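# Place the wooden block over the well's centre

## Task

Four desks surround a square well with open floor beneath it; its centre is at scene x = 0, y = 0 and its edges are parallel to x and y. Arm feet, in metres, with heading in degrees counter-clockwise from +x: arm1 (+0.22, +0.56, +0.72) heading -90; arm2 (-0.52, +0.50, +0.72) heading -90; arm3 (-0.22, -0.56, +0.72) heading +90; arm4 (+0.52, -0.50, +0.72) heading +90. A ring of wooden sticks already bridges the well. Set the wooden block down so its centre sits above the well's centre; both block and sticks may overhang the well. Use as many arms as you like. The result must hold up without any robot supporting it, and at the end every gripper must have released and every arm must be moved out of the way.

## Robot and tools

Robots: arm1, arm2, arm3, arm4, four identical i2rt Big YAM arms. Each has six joints, a two-finger gripper and a wrist camera. The room camera cam_high is fixed, not on any arm. With joints 1 and 6 at 0 and the hand level and forward, the wrist camera rides on top of the hand looking at the fingertips. Reach is about 1.0 m from the joint-1 axis.

Frame: one shared scene frame, origin on the floor, +z up. The well centre is x=0, y=0. The hand point is midway between the fingertips; the hand's z axis runs along the fingers and the fingers close along its y axis.

execute_actions(actions, cameras): actions is a list holding exactly one action, or empty to just read state and images. The action is an object keyed by arm name ("arm1" to "arm4"). Each arm gets its own entry {"joints": {...}}. Inside, joints are named individually, and every value is an absolute target, not an offset. Units and ranges:
- joint1_rad: -2.879 to 2.879 rad, tolerance 0.045. Base yaw; positive is counter-clockwise seen from above; 0 points the arm along its foot's heading.
- joint2_rad: 0 to 3.141, tol 0.14. Shoulder; 0 has the upper arm pointing back, roughly level; increasing lifts it up and over forward.
- joint3_rad: 0 to 3.019, tol 0.09. Elbow; 0 is fully folded, larger opens it.
- joint4_rad: -1.692 to 1.57, tol 0.055. Hand pitch; positive tips the fingers up.
- joint5_rad: -1.57 to 1.57, tol 0.03. Sideways hand swing; positive goes to the arm's right.
- joint6_rad: -2.094 to 2.094, tol 0.035. Hand roll; positive is clockwise viewed from behind the hand.
- gripper_m: 0 to 0.093 m, tol 0.003. Fingertip gap. Grip force is capped near 50 to 62 N per pad, less on some grippers.
All motions in the action start together but may finish at different times. Each action lasts 15 s at most. A joint or arm you leave out may keep pushing toward an older target. An unknown key or out-of-range number rejects the whole call, and nothing moves. cameras: list of "arm1_cam_wrist" to "arm4_cam_wrist", "cam_high" or "all"; omitted, null or ["all"] means every camera, [] means none. The result gives each arm's state plus images, and the "pictures" line lists the images in order.

Result lines: joint_positions gives the measured joints. joint_status reports how each commanded motion ended:
- "off_target" means it stopped short and may still be pushing.
- "contact_stop" or "time_out" means it now holds where it stopped. A timed-out joint may still push toward its target, or toward a point no more than 0.375, 0.375, 0.113, 0.225, 0.075, 0.3 rad (joints 1 to 6) from where it stands, and will move there on its own if the path clears.
- "not_followed" goes with "joint command not followed" plus a "cause:" line. The self/inter-arm collision check held back that arm's joint targets, though its gripper target still ran. The arm may retry those targets on later actions.
on_its_own lists what this call did not command; "held at" there is a held target, not the current position. To relieve a joint that is pushing, send it its reported position. Tiny target changes may not move a joint. A stop in any result cancels the later execute_actions, wait and finished_scene calls in that reply.

wait(seconds): 0 to 10 s with no new commands. Returns state and images like an empty action.

zoom_image(camera, region): enlarges part of that camera's latest full image. region is [x0, y0, x1, y1] pixels, top-left origin, at most 504x504.

finished_scene(scene): scene number 1 or 2. It ends the scene after the last command has been held, reports success, and starts the next scene. This is irreversible. Replying without any tool call ends all remaining scenes. When resuming from a summary, first send an empty execute_actions to learn the current scene and task.

Cameras: wrist images are 504x504 fisheye. cam_high is 672x504 with radial distortion, at about (0.34, -0.01, 2.03), looking down. The calibration given in the original instructions may be a few mm and degrees off. Wrist camera poses come from joint readings, so treat them as approximate.

Hazards to avoid: a hard press between two robots ends the run, and hard hits can too. The collision check may react late and ignores fingers, gripper housings and wrist cameras. Arms do not stop on contact; they keep pushing hard. Sustained pushing or holding a load heats motors: a MOTOR HOT line appears at 85 °C, and at 100 °C an OVER-TEMPERATURE FAULT drops that arm and its grip. Afterwards the affected keys say "limit_stop_at_motor_heat"; resend their targets. Knocking objects out of the work area ends the scene. A loose object may occasionally be nudged by outside forces. The sim keeps running while you compose replies, and arms hold their last command in the meantime. Arms act independently. Joint-space moves can sweep the hand along wide paths, so move in stages near the sticks and the other arms.

Finish by opening every gripper on the block and retracting all arms, so the block stays centred over the well on the sticks by itself.

Each tool is called after "Request:" as name(argument=value, ...), one argument or row to a line, values as JSON.

## Session

Request:
execute_actions(
  actions=[],
)

Scene clock: 0.00 s.
Motor temperatures (°C, as the motors report them): arm1=[27 26 25 27 26 27] | arm2=[25 27 27 28 29 26] | arm3=[26 27 26 27 25 26] | arm4=[29 28 25 26 28 25]
arm1.joint_positions: joint1_rad=-0.296 joint2_rad=+0.606 joint3_rad=+1.444 joint4_rad=-1.392 joint5_rad=-0.274 joint6_rad=-0.100 gripper_m=+0.094
arm1.joint_status: not commanded
arm1.hand: x=+0.2016 y=+0.3548 z=+1.3590 quat_wxyz=(-0.372, -0.622, -0.600, +0.338) (m; scene frame)
arm2.joint_positions: joint1_rad=+0.128 joint2_rad=+0.441 joint3_rad=+1.421 joint4_rad=-1.401 joint5_rad=+0.106 joint6_rad=-0.042 gripper_m=+0.095
arm2.joint_status: not commanded
arm2.hand: x=-0.5275 y=+0.3539 z=+1.3318 quat_wxyz=(-0.368, -0.570, -0.615, +0.402) (m; scene frame)
arm3.joint_positions: joint1_rad=-0.280 joint2_rad=+0.565 joint3_rad=+1.328 joint4_rad=-1.300 joint5_rad=-0.089 joint6_rad=-0.218 gripper_m=+0.094
arm3.joint_status: not commanded
arm3.hand: x=-0.1663 y=-0.3412 z=+1.3324 quat_wxyz=(-0.407, +0.607, -0.621, -0.284) (m; scene frame)
arm4.joint_positions: joint1_rad=-0.147 joint2_rad=+0.448 joint3_rad=+1.471 joint4_rad=-1.289 joint5_rad=+0.046 joint6_rad=+0.289 gripper_m=+0.094
arm4.joint_status: not commanded
arm4.hand: x=+0.5499 y=-0.3540 z=+1.3674 quat_wxyz=(-0.413, +0.414, -0.680, -0.443) (m; scene frame)
pictures: arm1_cam_wrist, arm2_cam_wrist, arm3_cam_wrist, arm4_cam_wrist, cam_high
Images, in order (width x height): arm1_cam_wrist 504x504, arm2_cam_wrist 504x504, arm3_cam_wrist 504x504, arm4_cam_wrist 504x504, cam_high 672x504.

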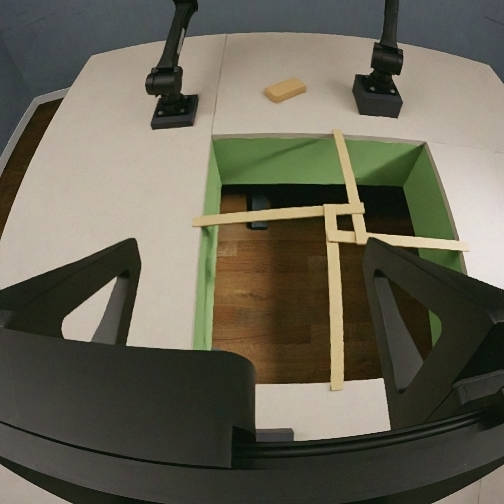

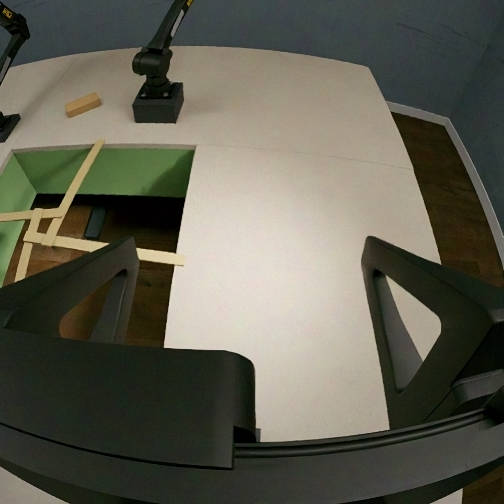

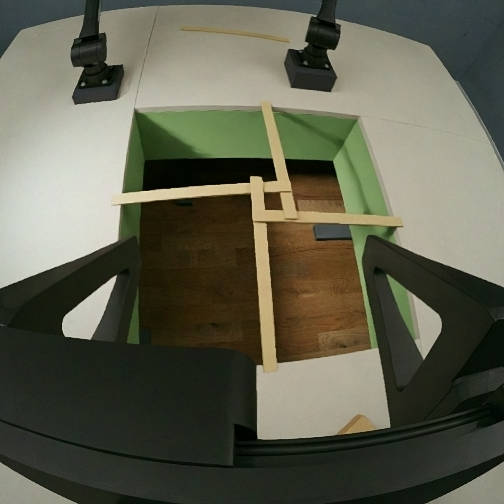

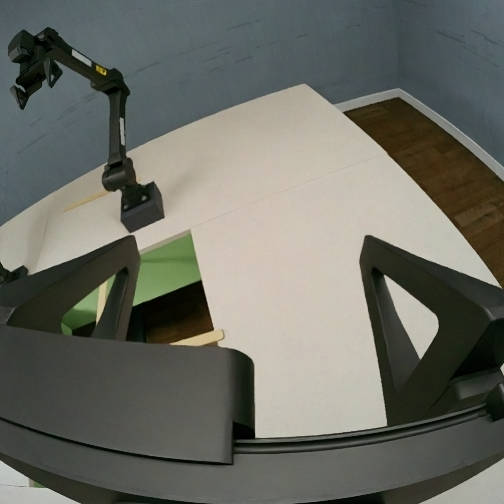

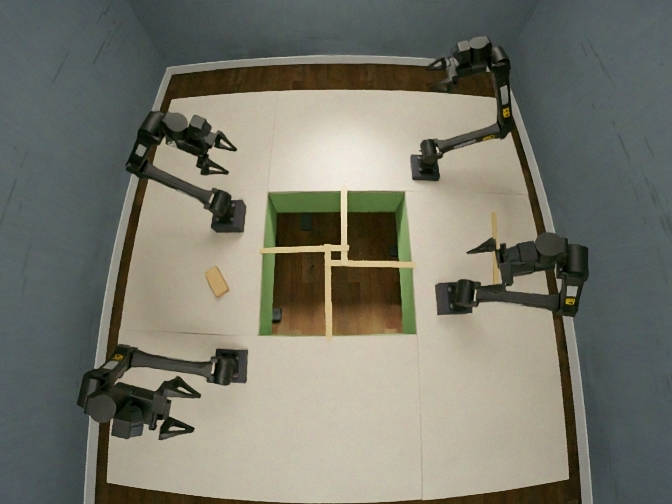

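Request:
zoom_image(
  camera="cam_high",
  region=[180, 170, 440, 365],
)

Region (180, 170, 440, 365) of cam_high's 672x504 image, scaled by 1.938, with more detail than that image has; it fills the top 378 rows of this view, and the rest is white.

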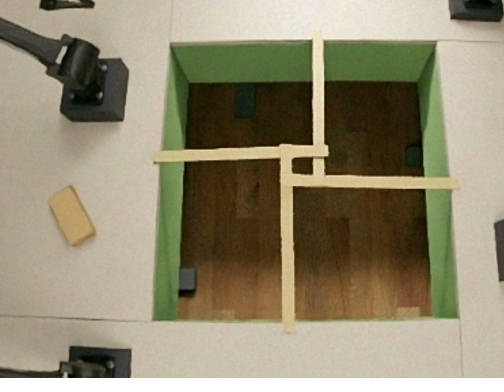

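Request:
execute_actions(
  actions=[
    {"arm3":{"joints":{"joint1_rad":-1.69,"joint2_rad":1.4,"joint3_rad":1.0,"joint4_rad":-1.17,"joint5_rad":0,"joint6_rad":0}}},
  ],
  cameras=["arm3_cam_wrist","cam_high"],
)

Request:
execute_actions(
  actions=[
    {"arm3":{"joints":{"joint2_rad":1.5,"joint3_rad":0.8,"joint4_rad":-0.87,"joint6_rad":-0.6}}},
  ],
  cameras=["arm3_cam_wrist","cam_high"],
)

Scene clock: 7.33 s.
Motor temperatures (°C, as the motors report them): arm1=[27 26 28 27 26 27] | arm2=[25 27 29 29 29 26] | arm3=[26 27 28 27 25 26] | arm4=[29 28 27 26 28 25]
arm1.joint_positions: joint1_rad=-0.296 joint2_rad=+0.606 joint3_rad=+1.444 joint4_rad=-1.392 joint5_rad=-0.274 joint6_rad=-0.100 gripper_m=+0.094
arm1.joint_status: not commanded
arm1.hand: x=+0.2016 y=+0.3548 z=+1.3590 quat_wxyz=(-0.372, -0.622, -0.600, +0.338) (m; scene frame)
arm2.joint_positions: joint1_rad=+0.128 joint2_rad=+0.441 joint3_rad=+1.421 joint4_rad=-1.401 joint5_rad=+0.106 joint6_rad=-0.042 gripper_m=+0.095
arm2.joint_status: not commanded
arm2.hand: x=-0.5275 y=+0.3539 z=+1.3318 quat_wxyz=(-0.368, -0.570, -0.615, +0.402) (m; scene frame)
arm3.joint_positions: joint1_rad=-1.691 joint2_rad=+1.393 joint3_rad=+0.999 joint4_rad=-1.177 joint5_rad=+0.000 joint6_rad=-0.013 gripper_m=+0.094
arm3.joint_status: all done
arm3.hand: x=+0.1540 y=-0.6102 z=+0.9257 quat_wxyz=(+0.000, -0.060, -0.998, -0.001) (m; scene frame)
arm4.joint_positions: joint1_rad=-0.147 joint2_rad=+0.448 joint3_rad=+1.471 joint4_rad=-1.289 joint5_rad=+0.046 joint6_rad=+0.289 gripper_m=+0.094
arm4.joint_status: not commanded
arm4.hand: x=+0.5499 y=-0.3540 z=+1.3674 quat_wxyz=(-0.413, +0.414, -0.680, -0.443) (m; scene frame)
pictures: arm3_cam_wrist, cam_high
camera_calibration (this result's frames):
arm3_cam_wrist: T_world_to_cam=[[-0.123488, -0.992333, -0.00502403, -0.582952], [-0.802116, 0.0968335, 0.589265, -0.359608], [-0.584261, 0.076797, -0.807924, 1.00729], [0, 0, 0, 1]] pos_world=[0.228085, -0.621017, 1.02279]
Images, in order (width x height): arm3_cam_wrist 504x504, cam_high 672x504.

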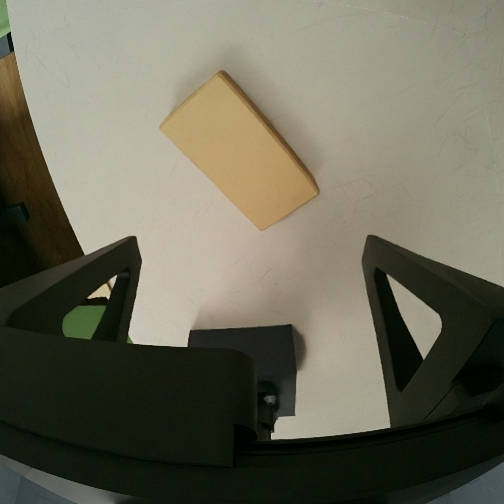

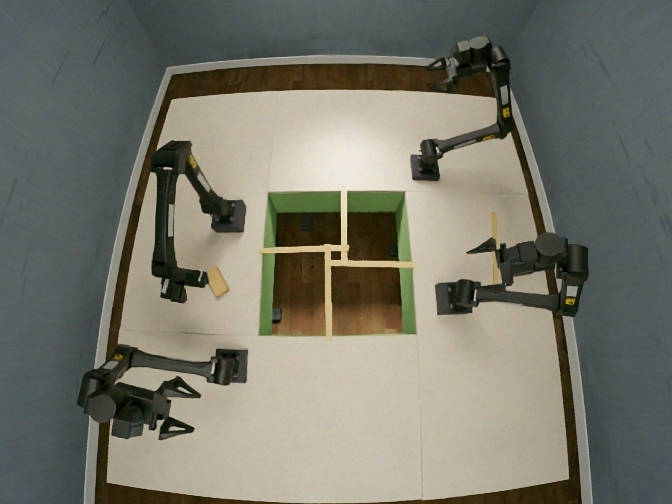

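Scene clock: 8.93 s.
Motor temperatures (°C, as the motors report them): arm1=[27 26 28 27 26 27] | arm2=[25 27 29 29 29 26] | arm3=[26 27 28 27 25 26] | arm4=[29 28 27 26 28 25]
arm1.joint_positions: joint1_rad=-0.296 joint2_rad=+0.606 joint3_rad=+1.444 joint4_rad=-1.392 joint5_rad=-0.274 joint6_rad=-0.100 gripper_m=+0.094
arm1.joint_status: not commanded
arm1.hand: x=+0.2016 y=+0.3548 z=+1.3590 quat_wxyz=(-0.372, -0.622, -0.600, +0.338) (m; scene frame)
arm2.joint_positions: joint1_rad=+0.128 joint2_rad=+0.441 joint3_rad=+1.421 joint4_rad=-1.401 joint5_rad=+0.106 joint6_rad=-0.042 gripper_m=+0.095
arm2.joint_status: not commanded
arm2.hand: x=-0.5275 y=+0.3539 z=+1.3318 quat_wxyz=(-0.368, -0.570, -0.615, +0.402) (m; scene frame)
arm3.joint_positions: joint1_rad=-1.691 joint2_rad=+1.508 joint3_rad=+0.792 joint4_rad=-0.885 joint5_rad=+0.000 joint6_rad=-0.586 gripper_m=+0.094
arm3.joint_status: all done
arm3.hand: x=+0.1267 y=-0.6063 z=+0.8193 quat_wxyz=(+0.013, +0.225, -0.974, -0.007) (m; scene frame)
arm4.joint_positions: joint1_rad=-0.147 joint2_rad=+0.448 joint3_rad=+1.471 joint4_rad=-1.289 joint5_rad=+0.046 joint6_rad=+0.289 gripper_m=+0.094
arm4.joint_status: not commanded
arm4.hand: x=+0.5499 y=-0.3540 z=+1.3674 quat_wxyz=(-0.413, +0.414, -0.680, -0.443) (m; scene frame)
pictures: arm3_cam_wrist, cam_high
camera_calibration (this result's frames):
arm3_cam_wrist: T_world_to_cam=[[0.434251, -0.900548, -0.0209637, -0.584957], [-0.709822, -0.356425, 0.607548, -0.620673], [-0.554598, -0.248948, -0.794007, 0.692429], [0, 0, 0, 1]] pos_world=[0.197471, -0.575627, 0.914619]
Images, in order (width x height): arm3_cam_wrist 504x504, cam_high 672x504.

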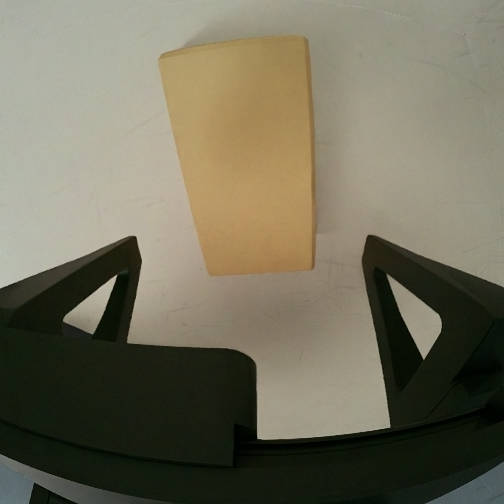

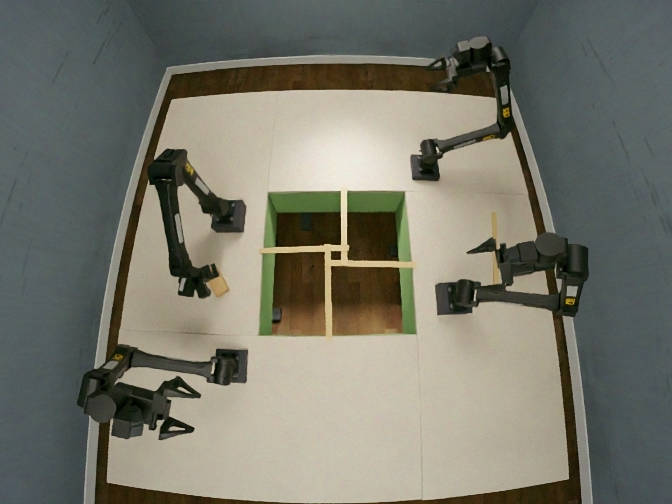

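Request:
execute_actions(
  actions=[
    {"arm3":{"joints":{"joint2_rad":1.65,"joint3_rad":0.735,"joint4_rad":-0.65,"joint6_rad":-0.67}}},
  ],
  cameras=["arm3_cam_wrist"],
)

Scene clock: 12.30 s.
Motor temperatures (°C, as the motors report them): arm1=[27 26 29 28 26 27] | arm2=[25 27 29 29 29 26] | arm3=[26 27 28 27 25 26] | arm4=[29 29 27 26 28 25]
arm1.joint_positions: joint1_rad=-0.296 joint2_rad=+0.606 joint3_rad=+1.444 joint4_rad=-1.392 joint5_rad=-0.274 joint6_rad=-0.100 gripper_m=+0.094
arm1.joint_status: not commanded
arm1.hand: x=+0.2016 y=+0.3548 z=+1.3590 quat_wxyz=(-0.372, -0.622, -0.600, +0.338) (m; scene frame)
arm2.joint_positions: joint1_rad=+0.128 joint2_rad=+0.441 joint3_rad=+1.421 joint4_rad=-1.401 joint5_rad=+0.106 joint6_rad=-0.042 gripper_m=+0.095
arm2.joint_status: not commanded
arm2.hand: x=-0.5275 y=+0.3539 z=+1.3318 quat_wxyz=(-0.368, -0.570, -0.615, +0.402) (m; scene frame)
arm3.joint_positions: joint1_rad=-1.691 joint2_rad=+1.655 joint3_rad=+0.736 joint4_rad=-0.665 joint5_rad=+0.000 joint6_rad=-0.656 gripper_m=+0.094
arm3.joint_status: all done
arm3.hand: x=+0.1296 y=-0.6065 z=+0.7556 quat_wxyz=(+0.005, +0.259, -0.966, -0.004) (m; scene frame)
arm4.joint_positions: joint1_rad=-0.147 joint2_rad=+0.448 joint3_rad=+1.471 joint4_rad=-1.289 joint5_rad=+0.046 joint6_rad=+0.289 gripper_m=+0.094
arm4.joint_status: not commanded
arm4.hand: x=+0.5499 y=-0.3540 z=+1.3674 quat_wxyz=(-0.413, +0.414, -0.680, -0.443) (m; scene frame)
pictures: arm3_cam_wrist
camera_calibration (this result's frames):
arm3_cam_wrist: T_world_to_cam=[[0.496577, -0.867904, -0.0123738, -0.582523], [-0.693348, -0.4052, 0.595887, -0.602925], [-0.522187, -0.287325, -0.802973, 0.622713], [0, 0, 0, 1]] pos_world=[0.196404, -0.570958, 0.852089]
Images, in order (width x height): arm3_cam_wrist 504x504.

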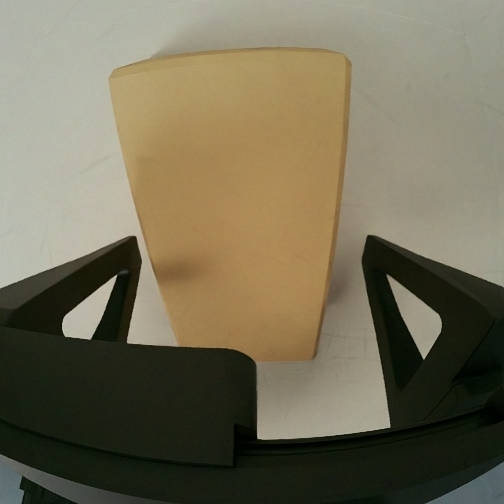

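Request:
execute_actions(
  actions=[
    {"arm3":{"joints":{"joint2_rad":1.7,"joint4_rad":-0.6}}},
  ],
  cameras=[],
)

Request:
execute_actions(
  actions=[
    {"arm3":{"joints":{"gripper_m":0.03}}},
  ],
  cameras=[],
)

Request:
execute_actions(
  actions=[
    {"arm3":{"joints":{"joint3_rad":1.25,"joint4_rad":-1.1}}},
  ],
  cameras=[],
)

Request:
execute_actions(
  actions=[
    {"arm3":{"joints":{"joint1_rad":-0.374,"joint2_rad":2.0,"joint3_rad":1.58,"joint4_rad":-1.14,"joint6_rad":-0.374}}},
  ],
  cameras=["arm3_cam_wrist","cam_high"],
)

Scene clock: 16.07 s.
Motor temperatures (°C, as the motors report them): arm1=[27 26 29 28 26 27] | arm2=[25 27 30 29 29 26] | arm3=[26 28 28 27 25 26] | arm4=[29 29 28 26 28 25]
arm1.joint_positions: joint1_rad=-0.296 joint2_rad=+0.606 joint3_rad=+1.444 joint4_rad=-1.392 joint5_rad=-0.274 joint6_rad=-0.100 gripper_m=+0.094
arm1.joint_status: not commanded
arm1.hand: x=+0.2016 y=+0.3548 z=+1.3590 quat_wxyz=(-0.372, -0.622, -0.600, +0.338) (m; scene frame)
arm2.joint_positions: joint1_rad=+0.128 joint2_rad=+0.441 joint3_rad=+1.421 joint4_rad=-1.401 joint5_rad=+0.106 joint6_rad=-0.042 gripper_m=+0.095
arm2.joint_status: not commanded
arm2.hand: x=-0.5275 y=+0.3539 z=+1.3318 quat_wxyz=(-0.368, -0.570, -0.615, +0.402) (m; scene frame)
arm3.joint_positions: joint1_rad=-1.691 joint2_rad=+1.687 joint3_rad=+0.736 joint4_rad=-0.615 joint5_rad=+0.000 joint6_rad=-0.657 gripper_m=+0.094
arm3.joint_status: all done
arm3.hand: x=+0.1359 y=-0.6073 z=+0.7449 quat_wxyz=(-0.003, +0.259, -0.966, +0.000) (m; scene frame)
arm4.joint_positions: joint1_rad=-0.147 joint2_rad=+0.448 joint3_rad=+1.471 joint4_rad=-1.289 joint5_rad=+0.046 joint6_rad=+0.289 gripper_m=+0.094
arm4.joint_status: not commanded
arm4.hand: x=+0.5499 y=-0.3540 z=+1.3674 quat_wxyz=(-0.413, +0.414, -0.680, -0.443) (m; scene frame)
pictures: none
No camera images: the call's "cameras" was empty. Leave "cameras" out to get every camera's image.

Scene clock: 16.70 s.
Motor temperatures (°C, as the motors report them): arm1=[27 26 30 28 26 27] | arm2=[25 27 30 29 29 26] | arm3=[26 28 28 27 25 26] | arm4=[29 29 28 26 28 25]
arm1.joint_positions: joint1_rad=-0.296 joint2_rad=+0.606 joint3_rad=+1.444 joint4_rad=-1.392 joint5_rad=-0.274 joint6_rad=-0.100 gripper_m=+0.094
arm1.joint_status: not commanded
arm1.hand: x=+0.2016 y=+0.3548 z=+1.3590 quat_wxyz=(-0.372, -0.622, -0.600, +0.338) (m; scene frame)
arm2.joint_positions: joint1_rad=+0.128 joint2_rad=+0.441 joint3_rad=+1.421 joint4_rad=-1.401 joint5_rad=+0.106 joint6_rad=-0.042 gripper_m=+0.095
arm2.joint_status: not commanded
arm2.hand: x=-0.5275 y=+0.3539 z=+1.3318 quat_wxyz=(-0.368, -0.570, -0.615, +0.402) (m; scene frame)
arm3.joint_positions: joint1_rad=-1.691 joint2_rad=+1.687 joint3_rad=+0.736 joint4_rad=-0.613 joint5_rad=-0.001 joint6_rad=-0.657 gripper_m=+0.069
arm3.joint_status: gripper_m off_target (ended at +0.069, target +0.030)
arm3.hand: x=+0.1364 y=-0.6072 z=+0.7449 quat_wxyz=(-0.004, +0.259, -0.966, -0.001) (m; scene frame)
arm4.joint_positions: joint1_rad=-0.147 joint2_rad=+0.448 joint3_rad=+1.471 joint4_rad=-1.289 joint5_rad=+0.046 joint6_rad=+0.289 gripper_m=+0.094
arm4.joint_status: not commanded
arm4.hand: x=+0.5499 y=-0.3540 z=+1.3674 quat_wxyz=(-0.413, +0.414, -0.680, -0.443) (m; scene frame)
pictures: none
No camera images: the call's "cameras" was empty. Leave "cameras" out to get every camera's image.

Scene clock: 17.93 s.
Motor temperatures (°C, as the motors report them): arm1=[27 26 30 28 26 27] | arm2=[25 27 30 29 29 26] | arm3=[26 28 28 27 25 26] | arm4=[29 29 28 26 28 25]
arm1.joint_positions: joint1_rad=-0.296 joint2_rad=+0.606 joint3_rad=+1.444 joint4_rad=-1.392 joint5_rad=-0.274 joint6_rad=-0.100 gripper_m=+0.094
arm1.joint_status: not commanded
arm1.hand: x=+0.2016 y=+0.3548 z=+1.3590 quat_wxyz=(-0.372, -0.622, -0.600, +0.338) (m; scene frame)
arm2.joint_positions: joint1_rad=+0.128 joint2_rad=+0.441 joint3_rad=+1.421 joint4_rad=-1.401 joint5_rad=+0.106 joint6_rad=-0.042 gripper_m=+0.095
arm2.joint_status: not commanded
arm2.hand: x=-0.5275 y=+0.3539 z=+1.3318 quat_wxyz=(-0.368, -0.570, -0.615, +0.402) (m; scene frame)
arm3.joint_positions: joint1_rad=-1.691 joint2_rad=+1.706 joint3_rad=+1.212 joint4_rad=-1.086 joint5_rad=-0.001 joint6_rad=-0.657 gripper_m=+0.069
arm3.joint_status: all done
arm3.hand: x=+0.2533 y=-0.6231 z=+0.8727 quat_wxyz=(+0.003, +0.259, -0.966, -0.003) (m; scene frame)
arm4.joint_positions: joint1_rad=-0.147 joint2_rad=+0.448 joint3_rad=+1.471 joint4_rad=-1.289 joint5_rad=+0.046 joint6_rad=+0.289 gripper_m=+0.094
arm4.joint_status: not commanded
arm4.hand: x=+0.5499 y=-0.3540 z=+1.3674 quat_wxyz=(-0.413, +0.414, -0.680, -0.443) (m; scene frame)
pictures: none
No camera images: the call's "cameras" was empty. Leave "cameras" out to get every camera's image.

Scene clock: 19.77 s.
Motor temperatures (°C, as the motors report them): arm1=[27 26 30 28 26 27] | arm2=[25 27 30 29 29 26] | arm3=[26 28 29 27 25 26] | arm4=[29 29 28 26 28 25]
arm1.joint_positions: joint1_rad=-0.296 joint2_rad=+0.606 joint3_rad=+1.444 joint4_rad=-1.392 joint5_rad=-0.274 joint6_rad=-0.100 gripper_m=+0.094
arm1.joint_status: not commanded
arm1.hand: x=+0.2016 y=+0.3548 z=+1.3590 quat_wxyz=(-0.372, -0.622, -0.600, +0.338) (m; scene frame)
arm2.joint_positions: joint1_rad=+0.128 joint2_rad=+0.441 joint3_rad=+1.421 joint4_rad=-1.401 joint5_rad=+0.106 joint6_rad=-0.042 gripper_m=+0.095
arm2.joint_status: not commanded
arm2.hand: x=-0.5275 y=+0.3539 z=+1.3318 quat_wxyz=(-0.368, -0.570, -0.615, +0.402) (m; scene frame)
arm3.joint_positions: joint1_rad=-0.367 joint2_rad=+2.017 joint3_rad=+1.552 joint4_rad=-1.132 joint5_rad=-0.003 joint6_rad=-0.388 gripper_m=+0.069
arm3.joint_status: all done
arm3.hand: x=-0.0020 y=-0.0199 z=+0.8302 quat_wxyz=(+0.012, +0.710, -0.704, +0.003) (m; scene frame)
arm4.joint_positions: joint1_rad=-0.147 joint2_rad=+0.448 joint3_rad=+1.471 joint4_rad=-1.289 joint5_rad=+0.046 joint6_rad=+0.289 gripper_m=+0.094
arm4.joint_status: not commanded
arm4.hand: x=+0.5499 y=-0.3540 z=+1.3674 quat_wxyz=(-0.413, +0.414, -0.680, -0.443) (m; scene frame)
pictures: arm3_cam_wrist, cam_high
camera_calibration (this result's frames):
arm3_cam_wrist: T_world_to_cam=[[0.999884, 0.00467462, -0.0145147, 0.0130326], [0.0125075, -0.795914, 0.605281, -0.515027], [-0.00872297, -0.605392, -0.79588, 0.77121], [0, 0, 0, 1]] pos_world=[0.000137839, 0.0569064, 0.925716]
Images, in order (width x height): arm3_cam_wrist 504x504, cam_high 672x504.

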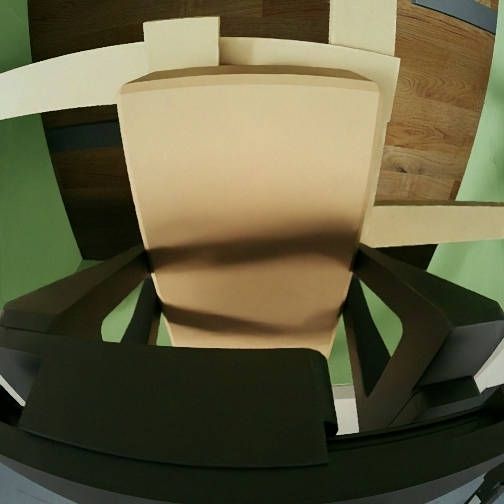

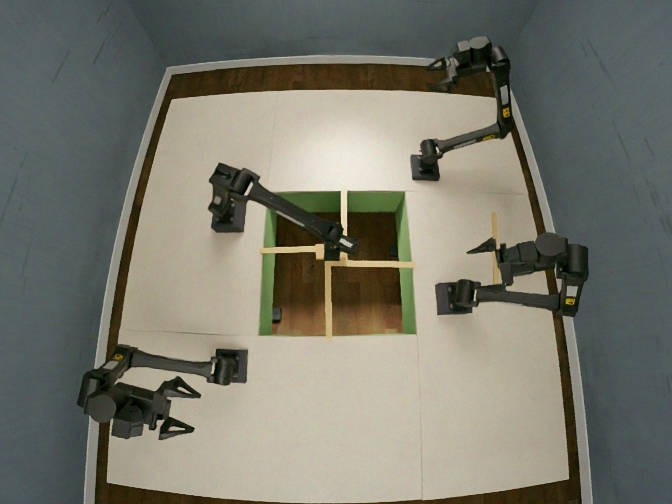

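Request:
execute_actions(
  actions=[
    {"arm3":{"joints":{"joint1_rad":-0.35,"joint2_rad":2.117,"joint3_rad":1.64,"joint4_rad":-1.07}}},
  ],
  cameras=["arm3_cam_wrist","arm1_cam_wrist"],
)

Request:
zoom_image(
  camera="arm1_cam_wrist",
  region=[280, 150, 420, 290],
)

Scene clock: 22.43 s.
Motor temperatures (°C, as the motors report them): arm1=[27 26 30 28 26 27] | arm2=[25 27 30 29 29 26] | arm3=[26 29 29 27 25 26] | arm4=[29 29 28 26 28 25]
arm1.joint_positions: joint1_rad=-0.296 joint2_rad=+0.606 joint3_rad=+1.444 joint4_rad=-1.392 joint5_rad=-0.274 joint6_rad=-0.100 gripper_m=+0.094
arm1.joint_status: not commanded
arm1.hand: x=+0.2016 y=+0.3548 z=+1.3590 quat_wxyz=(-0.372, -0.622, -0.600, +0.338) (m; scene frame)
arm2.joint_positions: joint1_rad=+0.128 joint2_rad=+0.441 joint3_rad=+1.421 joint4_rad=-1.401 joint5_rad=+0.106 joint6_rad=-0.042 gripper_m=+0.095
arm2.joint_status: not commanded
arm2.hand: x=-0.5275 y=+0.3539 z=+1.3318 quat_wxyz=(-0.368, -0.570, -0.615, +0.402) (m; scene frame)
arm3.joint_positions: joint1_rad=-0.359 joint2_rad=+2.084 joint3_rad=+1.611 joint4_rad=-1.080 joint5_rad=-0.005 joint6_rad=-0.387 gripper_m=+0.069
arm3.joint_status: all done
arm3.hand: x=+0.0047 y=+0.0097 z=+0.8116 quat_wxyz=(-0.008, +0.712, -0.702, -0.006) (m; scene frame)
arm4.joint_positions: joint1_rad=-0.147 joint2_rad=+0.448 joint3_rad=+1.471 joint4_rad=-1.289 joint5_rad=+0.046 joint6_rad=+0.289 gripper_m=+0.094
arm4.joint_status: not commanded
arm4.hand: x=+0.5499 y=-0.3540 z=+1.3674 quat_wxyz=(-0.413, +0.414, -0.680, -0.443) (m; scene frame)
pictures: arm1_cam_wrist, arm3_cam_wrist
camera_calibration (this result's frames):
arm3_cam_wrist: T_world_to_cam=[[0.999935, 0.0114163, 0.000352425, -0.0061915], [0.00916022, -0.819998, 0.572293, -0.453352], [0.00682244, -0.572253, -0.820049, 0.793577], [0, 0, 0, 1]] pos_world=[0.00492976, 0.0824497, 0.910224]
Images, in order (width x height): arm1_cam_wrist 504x504, arm3_cam_wrist 504x504.

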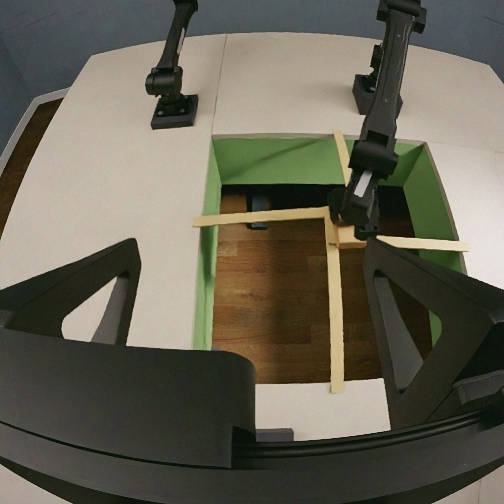

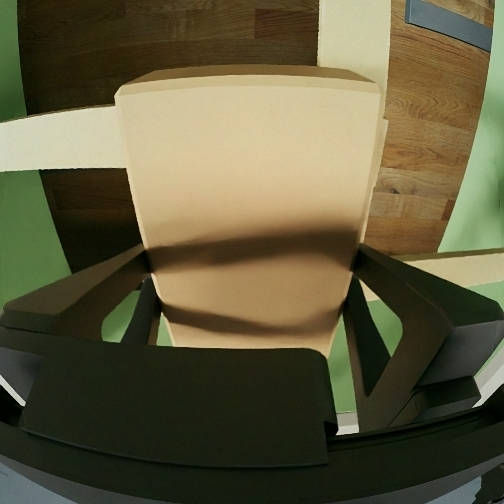

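Region (280, 150, 420, 290) of arm1_cam_wrist's 504x504 image, scaled by 3.600, with more detail than that image has.

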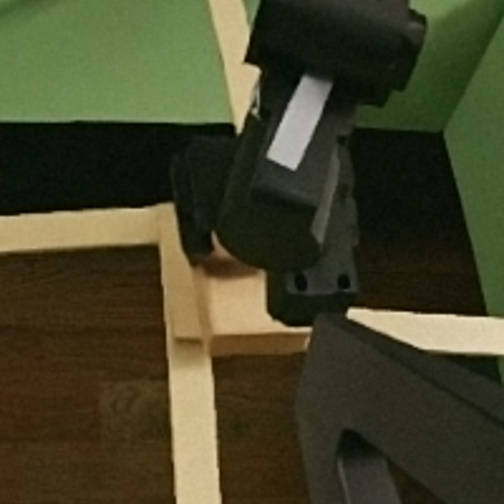

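Request:
execute_actions(
  actions=[
    {"arm3":{"joints":{"joint1_rad":-0.335,"joint2_rad":2.165,"joint4_rad":-1.04}}},
  ],
  cameras=["arm3_cam_wrist"],
)

Scene clock: 23.80 s.
Motor temperatures (°C, as the motors report them): arm1=[27 26 31 28 26 27] | arm2=[25 27 30 29 29 26] | arm3=[26 29 30 27 25 26] | arm4=[29 29 29 26 28 25]
arm1.joint_positions: joint1_rad=-0.296 joint2_rad=+0.606 joint3_rad=+1.444 joint4_rad=-1.392 joint5_rad=-0.274 joint6_rad=-0.100 gripper_m=+0.094
arm1.joint_status: not commanded
arm1.hand: x=+0.2016 y=+0.3548 z=+1.3590 quat_wxyz=(-0.372, -0.622, -0.600, +0.338) (m; scene frame)
arm2.joint_positions: joint1_rad=+0.128 joint2_rad=+0.441 joint3_rad=+1.421 joint4_rad=-1.401 joint5_rad=+0.106 joint6_rad=-0.042 gripper_m=+0.095
arm2.joint_status: not commanded
arm2.hand: x=-0.5275 y=+0.3539 z=+1.3318 quat_wxyz=(-0.368, -0.570, -0.615, +0.402) (m; scene frame)
arm3.joint_positions: joint1_rad=-0.354 joint2_rad=+2.092 joint3_rad=+1.618 joint4_rad=-1.067 joint5_rad=+0.000 joint6_rad=-0.385 gripper_m=+0.069
arm3.joint_status: all done
arm3.hand: x=+0.0041 y=+0.0154 z=+0.8093 quat_wxyz=(-0.015, +0.714, -0.700, -0.007) (m; scene frame)
arm4.joint_positions: joint1_rad=-0.147 joint2_rad=+0.448 joint3_rad=+1.471 joint4_rad=-1.289 joint5_rad=+0.046 joint6_rad=+0.289 gripper_m=+0.094
arm4.joint_status: not commanded
arm4.hand: x=+0.5499 y=-0.3540 z=+1.3674 quat_wxyz=(-0.413, +0.414, -0.680, -0.443) (m; scene frame)
pictures: arm3_cam_wrist
camera_calibration (this result's frames):
arm3_cam_wrist: T_world_to_cam=[[0.999848, 0.0146653, 0.00945741, -0.0130578], [0.00676802, -0.825436, 0.564455, -0.440858], [0.0160844, -0.564305, -0.82541, 0.799199], [0, 0, 0, 1]] pos_world=[0.00318496, 0.0872835, 0.908635]
Images, in order (width x height): arm3_cam_wrist 504x504.

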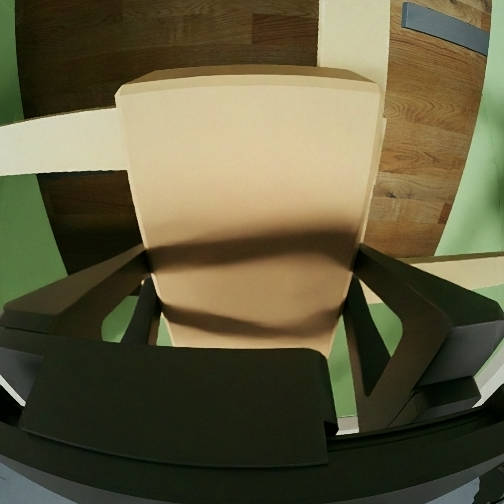

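Request:
execute_actions(
  actions=[
    {"arm3":{"joints":{"joint2_rad":2.09,"joint4_rad":-1.12}}},
  ],
  cameras=[],
)

Request:
execute_actions(
  actions=[
    {"arm3":{"joints":{"gripper_m":0.085}}},
  ],
  cameras=["arm3_cam_wrist"],
)

Request:
execute_actions(
  actions=[
    {"arm3":{"joints":{"joint2_rad":1.2}}},
  ],
  cameras=["cam_high"],
)

Request:
zoom_image(
  camera="cam_high",
  region=[250, 180, 430, 345],
)

Scene clock: 26.13 s.
Motor temperatures (°C, as the motors report them): arm1=[27 26 31 28 26 27] | arm2=[25 27 30 29 29 26] | arm3=[26 29 30 27 25 26] | arm4=[29 29 29 26 28 25]
arm1.joint_positions: joint1_rad=-0.296 joint2_rad=+0.606 joint3_rad=+1.444 joint4_rad=-1.392 joint5_rad=-0.274 joint6_rad=-0.100 gripper_m=+0.094
arm1.joint_status: not commanded
arm1.hand: x=+0.2016 y=+0.3548 z=+1.3590 quat_wxyz=(-0.372, -0.622, -0.600, +0.338) (m; scene frame)
arm2.joint_positions: joint1_rad=+0.128 joint2_rad=+0.441 joint3_rad=+1.421 joint4_rad=-1.401 joint5_rad=+0.106 joint6_rad=-0.042 gripper_m=+0.095
arm2.joint_status: not commanded
arm2.hand: x=-0.5275 y=+0.3539 z=+1.3318 quat_wxyz=(-0.368, -0.570, -0.615, +0.402) (m; scene frame)
arm3.joint_positions: joint1_rad=-0.350 joint2_rad=+2.089 joint3_rad=+1.620 joint4_rad=-1.096 joint5_rad=+0.000 joint6_rad=-0.381 gripper_m=+0.069
arm3.joint_status: all done
arm3.hand: x=-0.0002 y=+0.0108 z=+0.8118 quat_wxyz=(-0.004, +0.714, -0.700, -0.002) (m; scene frame)
arm4.joint_positions: joint1_rad=-0.147 joint2_rad=+0.448 joint3_rad=+1.471 joint4_rad=-1.289 joint5_rad=+0.046 joint6_rad=+0.289 gripper_m=+0.094
arm4.joint_status: not commanded
arm4.hand: x=+0.5499 y=-0.3540 z=+1.3674 quat_wxyz=(-0.413, +0.414, -0.680, -0.443) (m; scene frame)
pictures: none
No camera images: the call's "cameras" was empty. Leave "cameras" out to get every camera's image.

Scene clock: 26.87 s.
Motor temperatures (°C, as the motors report them): arm1=[27 26 31 28 26 27] | arm2=[25 27 31 29 29 26] | arm3=[26 29 30 27 25 26] | arm4=[29 29 29 26 28 25]
arm1.joint_positions: joint1_rad=-0.296 joint2_rad=+0.606 joint3_rad=+1.444 joint4_rad=-1.392 joint5_rad=-0.274 joint6_rad=-0.100 gripper_m=+0.094
arm1.joint_status: not commanded
arm1.hand: x=+0.2016 y=+0.3548 z=+1.3590 quat_wxyz=(-0.372, -0.622, -0.600, +0.338) (m; scene frame)
arm2.joint_positions: joint1_rad=+0.128 joint2_rad=+0.441 joint3_rad=+1.421 joint4_rad=-1.401 joint5_rad=+0.106 joint6_rad=-0.042 gripper_m=+0.095
arm2.joint_status: not commanded
arm2.hand: x=-0.5275 y=+0.3539 z=+1.3318 quat_wxyz=(-0.368, -0.570, -0.615, +0.402) (m; scene frame)
arm3.joint_positions: joint1_rad=-0.344 joint2_rad=+2.089 joint3_rad=+1.620 joint4_rad=-1.105 joint5_rad=+0.000 joint6_rad=-0.381 gripper_m=+0.085
arm3.joint_status: all done
arm3.hand: x=-0.0045 y=+0.0100 z=+0.8118 quat_wxyz=(+0.001, +0.716, -0.698, +0.000) (m; scene frame)
arm4.joint_positions: joint1_rad=-0.147 joint2_rad=+0.448 joint3_rad=+1.471 joint4_rad=-1.289 joint5_rad=+0.046 joint6_rad=+0.289 gripper_m=+0.094
arm4.joint_status: not commanded
arm4.hand: x=+0.5499 y=-0.3540 z=+1.3674 quat_wxyz=(-0.413, +0.414, -0.680, -0.443) (m; scene frame)
pictures: arm3_cam_wrist
camera_calibration (this result's frames):
arm3_cam_wrist: T_world_to_cam=[[0.999778, 0.0208924, -0.00284535, 0.00547565], [0.0185514, -0.80745, 0.589644, -0.467272], [0.0100216, -0.589566, -0.807658, 0.784094], [0, 0, 0, 1]] pos_world=[-0.00466375, 0.0848624, 0.90882]
Images, in order (width x height): arm3_cam_wrist 504x504.

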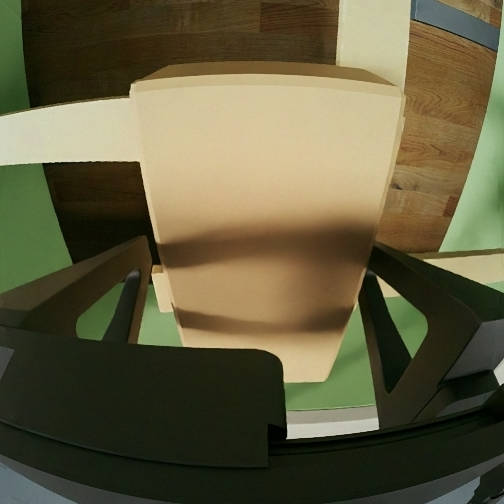

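Scene clock: 28.57 s.
Motor temperatures (°C, as the motors report them): arm1=[27 26 31 28 26 27] | arm2=[25 27 31 29 29 26] | arm3=[26 30 30 27 25 26] | arm4=[29 29 29 26 28 25]
arm1.joint_positions: joint1_rad=-0.296 joint2_rad=+0.606 joint3_rad=+1.444 joint4_rad=-1.392 joint5_rad=-0.274 joint6_rad=-0.100 gripper_m=+0.094
arm1.joint_status: not commanded
arm1.hand: x=+0.2016 y=+0.3548 z=+1.3590 quat_wxyz=(-0.372, -0.622, -0.600, +0.338) (m; scene frame)
arm2.joint_positions: joint1_rad=+0.128 joint2_rad=+0.441 joint3_rad=+1.421 joint4_rad=-1.401 joint5_rad=+0.106 joint6_rad=-0.042 gripper_m=+0.095
arm2.joint_status: not commanded
arm2.hand: x=-0.5275 y=+0.3539 z=+1.3318 quat_wxyz=(-0.368, -0.570, -0.615, +0.402) (m; scene frame)
arm3.joint_positions: joint1_rad=-0.344 joint2_rad=+1.198 joint3_rad=+1.631 joint4_rad=-1.107 joint5_rad=+0.000 joint6_rad=-0.381 gripper_m=+0.085
arm3.joint_status: all done
arm3.hand: x=-0.0472 y=-0.1057 z=+1.3184 quat_wxyz=(-0.397, +0.645, -0.629, -0.176) (m; scene frame)
arm4.joint_positions: joint1_rad=-0.147 joint2_rad=+0.448 joint3_rad=+1.471 joint4_rad=-1.289 joint5_rad=+0.046 joint6_rad=+0.289 gripper_m=+0.094
arm4.joint_status: not commanded
arm4.hand: x=+0.5499 y=-0.3540 z=+1.3674 quat_wxyz=(-0.413, +0.414, -0.680, -0.443) (m; scene frame)
pictures: cam_high
Images, in order (width x height): cam_high 672x504.

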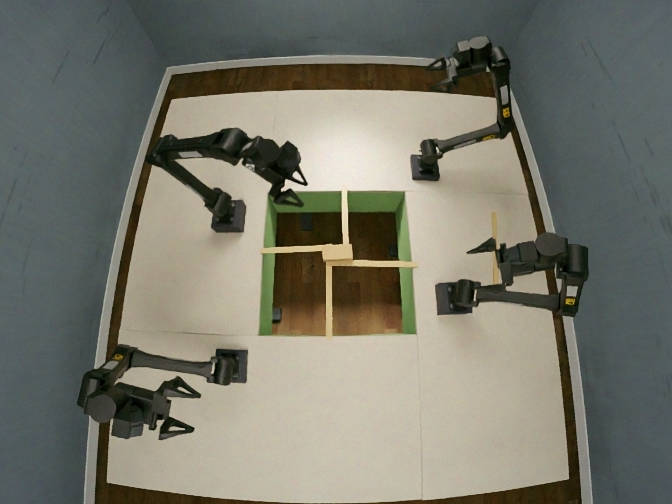

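Region (250, 180, 430, 345) of cam_high's 672x504 image, scaled by 2.800, with more detail than that image has; it fills the top 462 rows of this view, and the rest is white.

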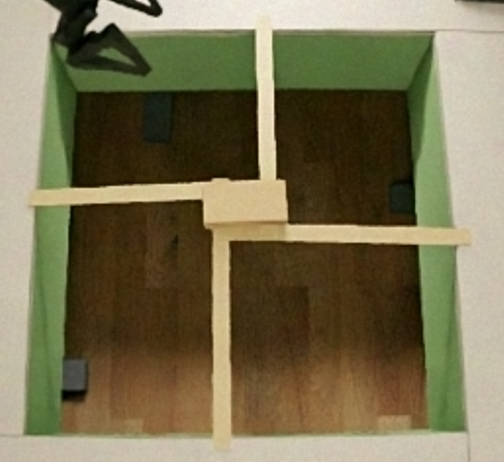

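Request:
finished_scene(
  scene=1,
)

The scene is finished: the task was done.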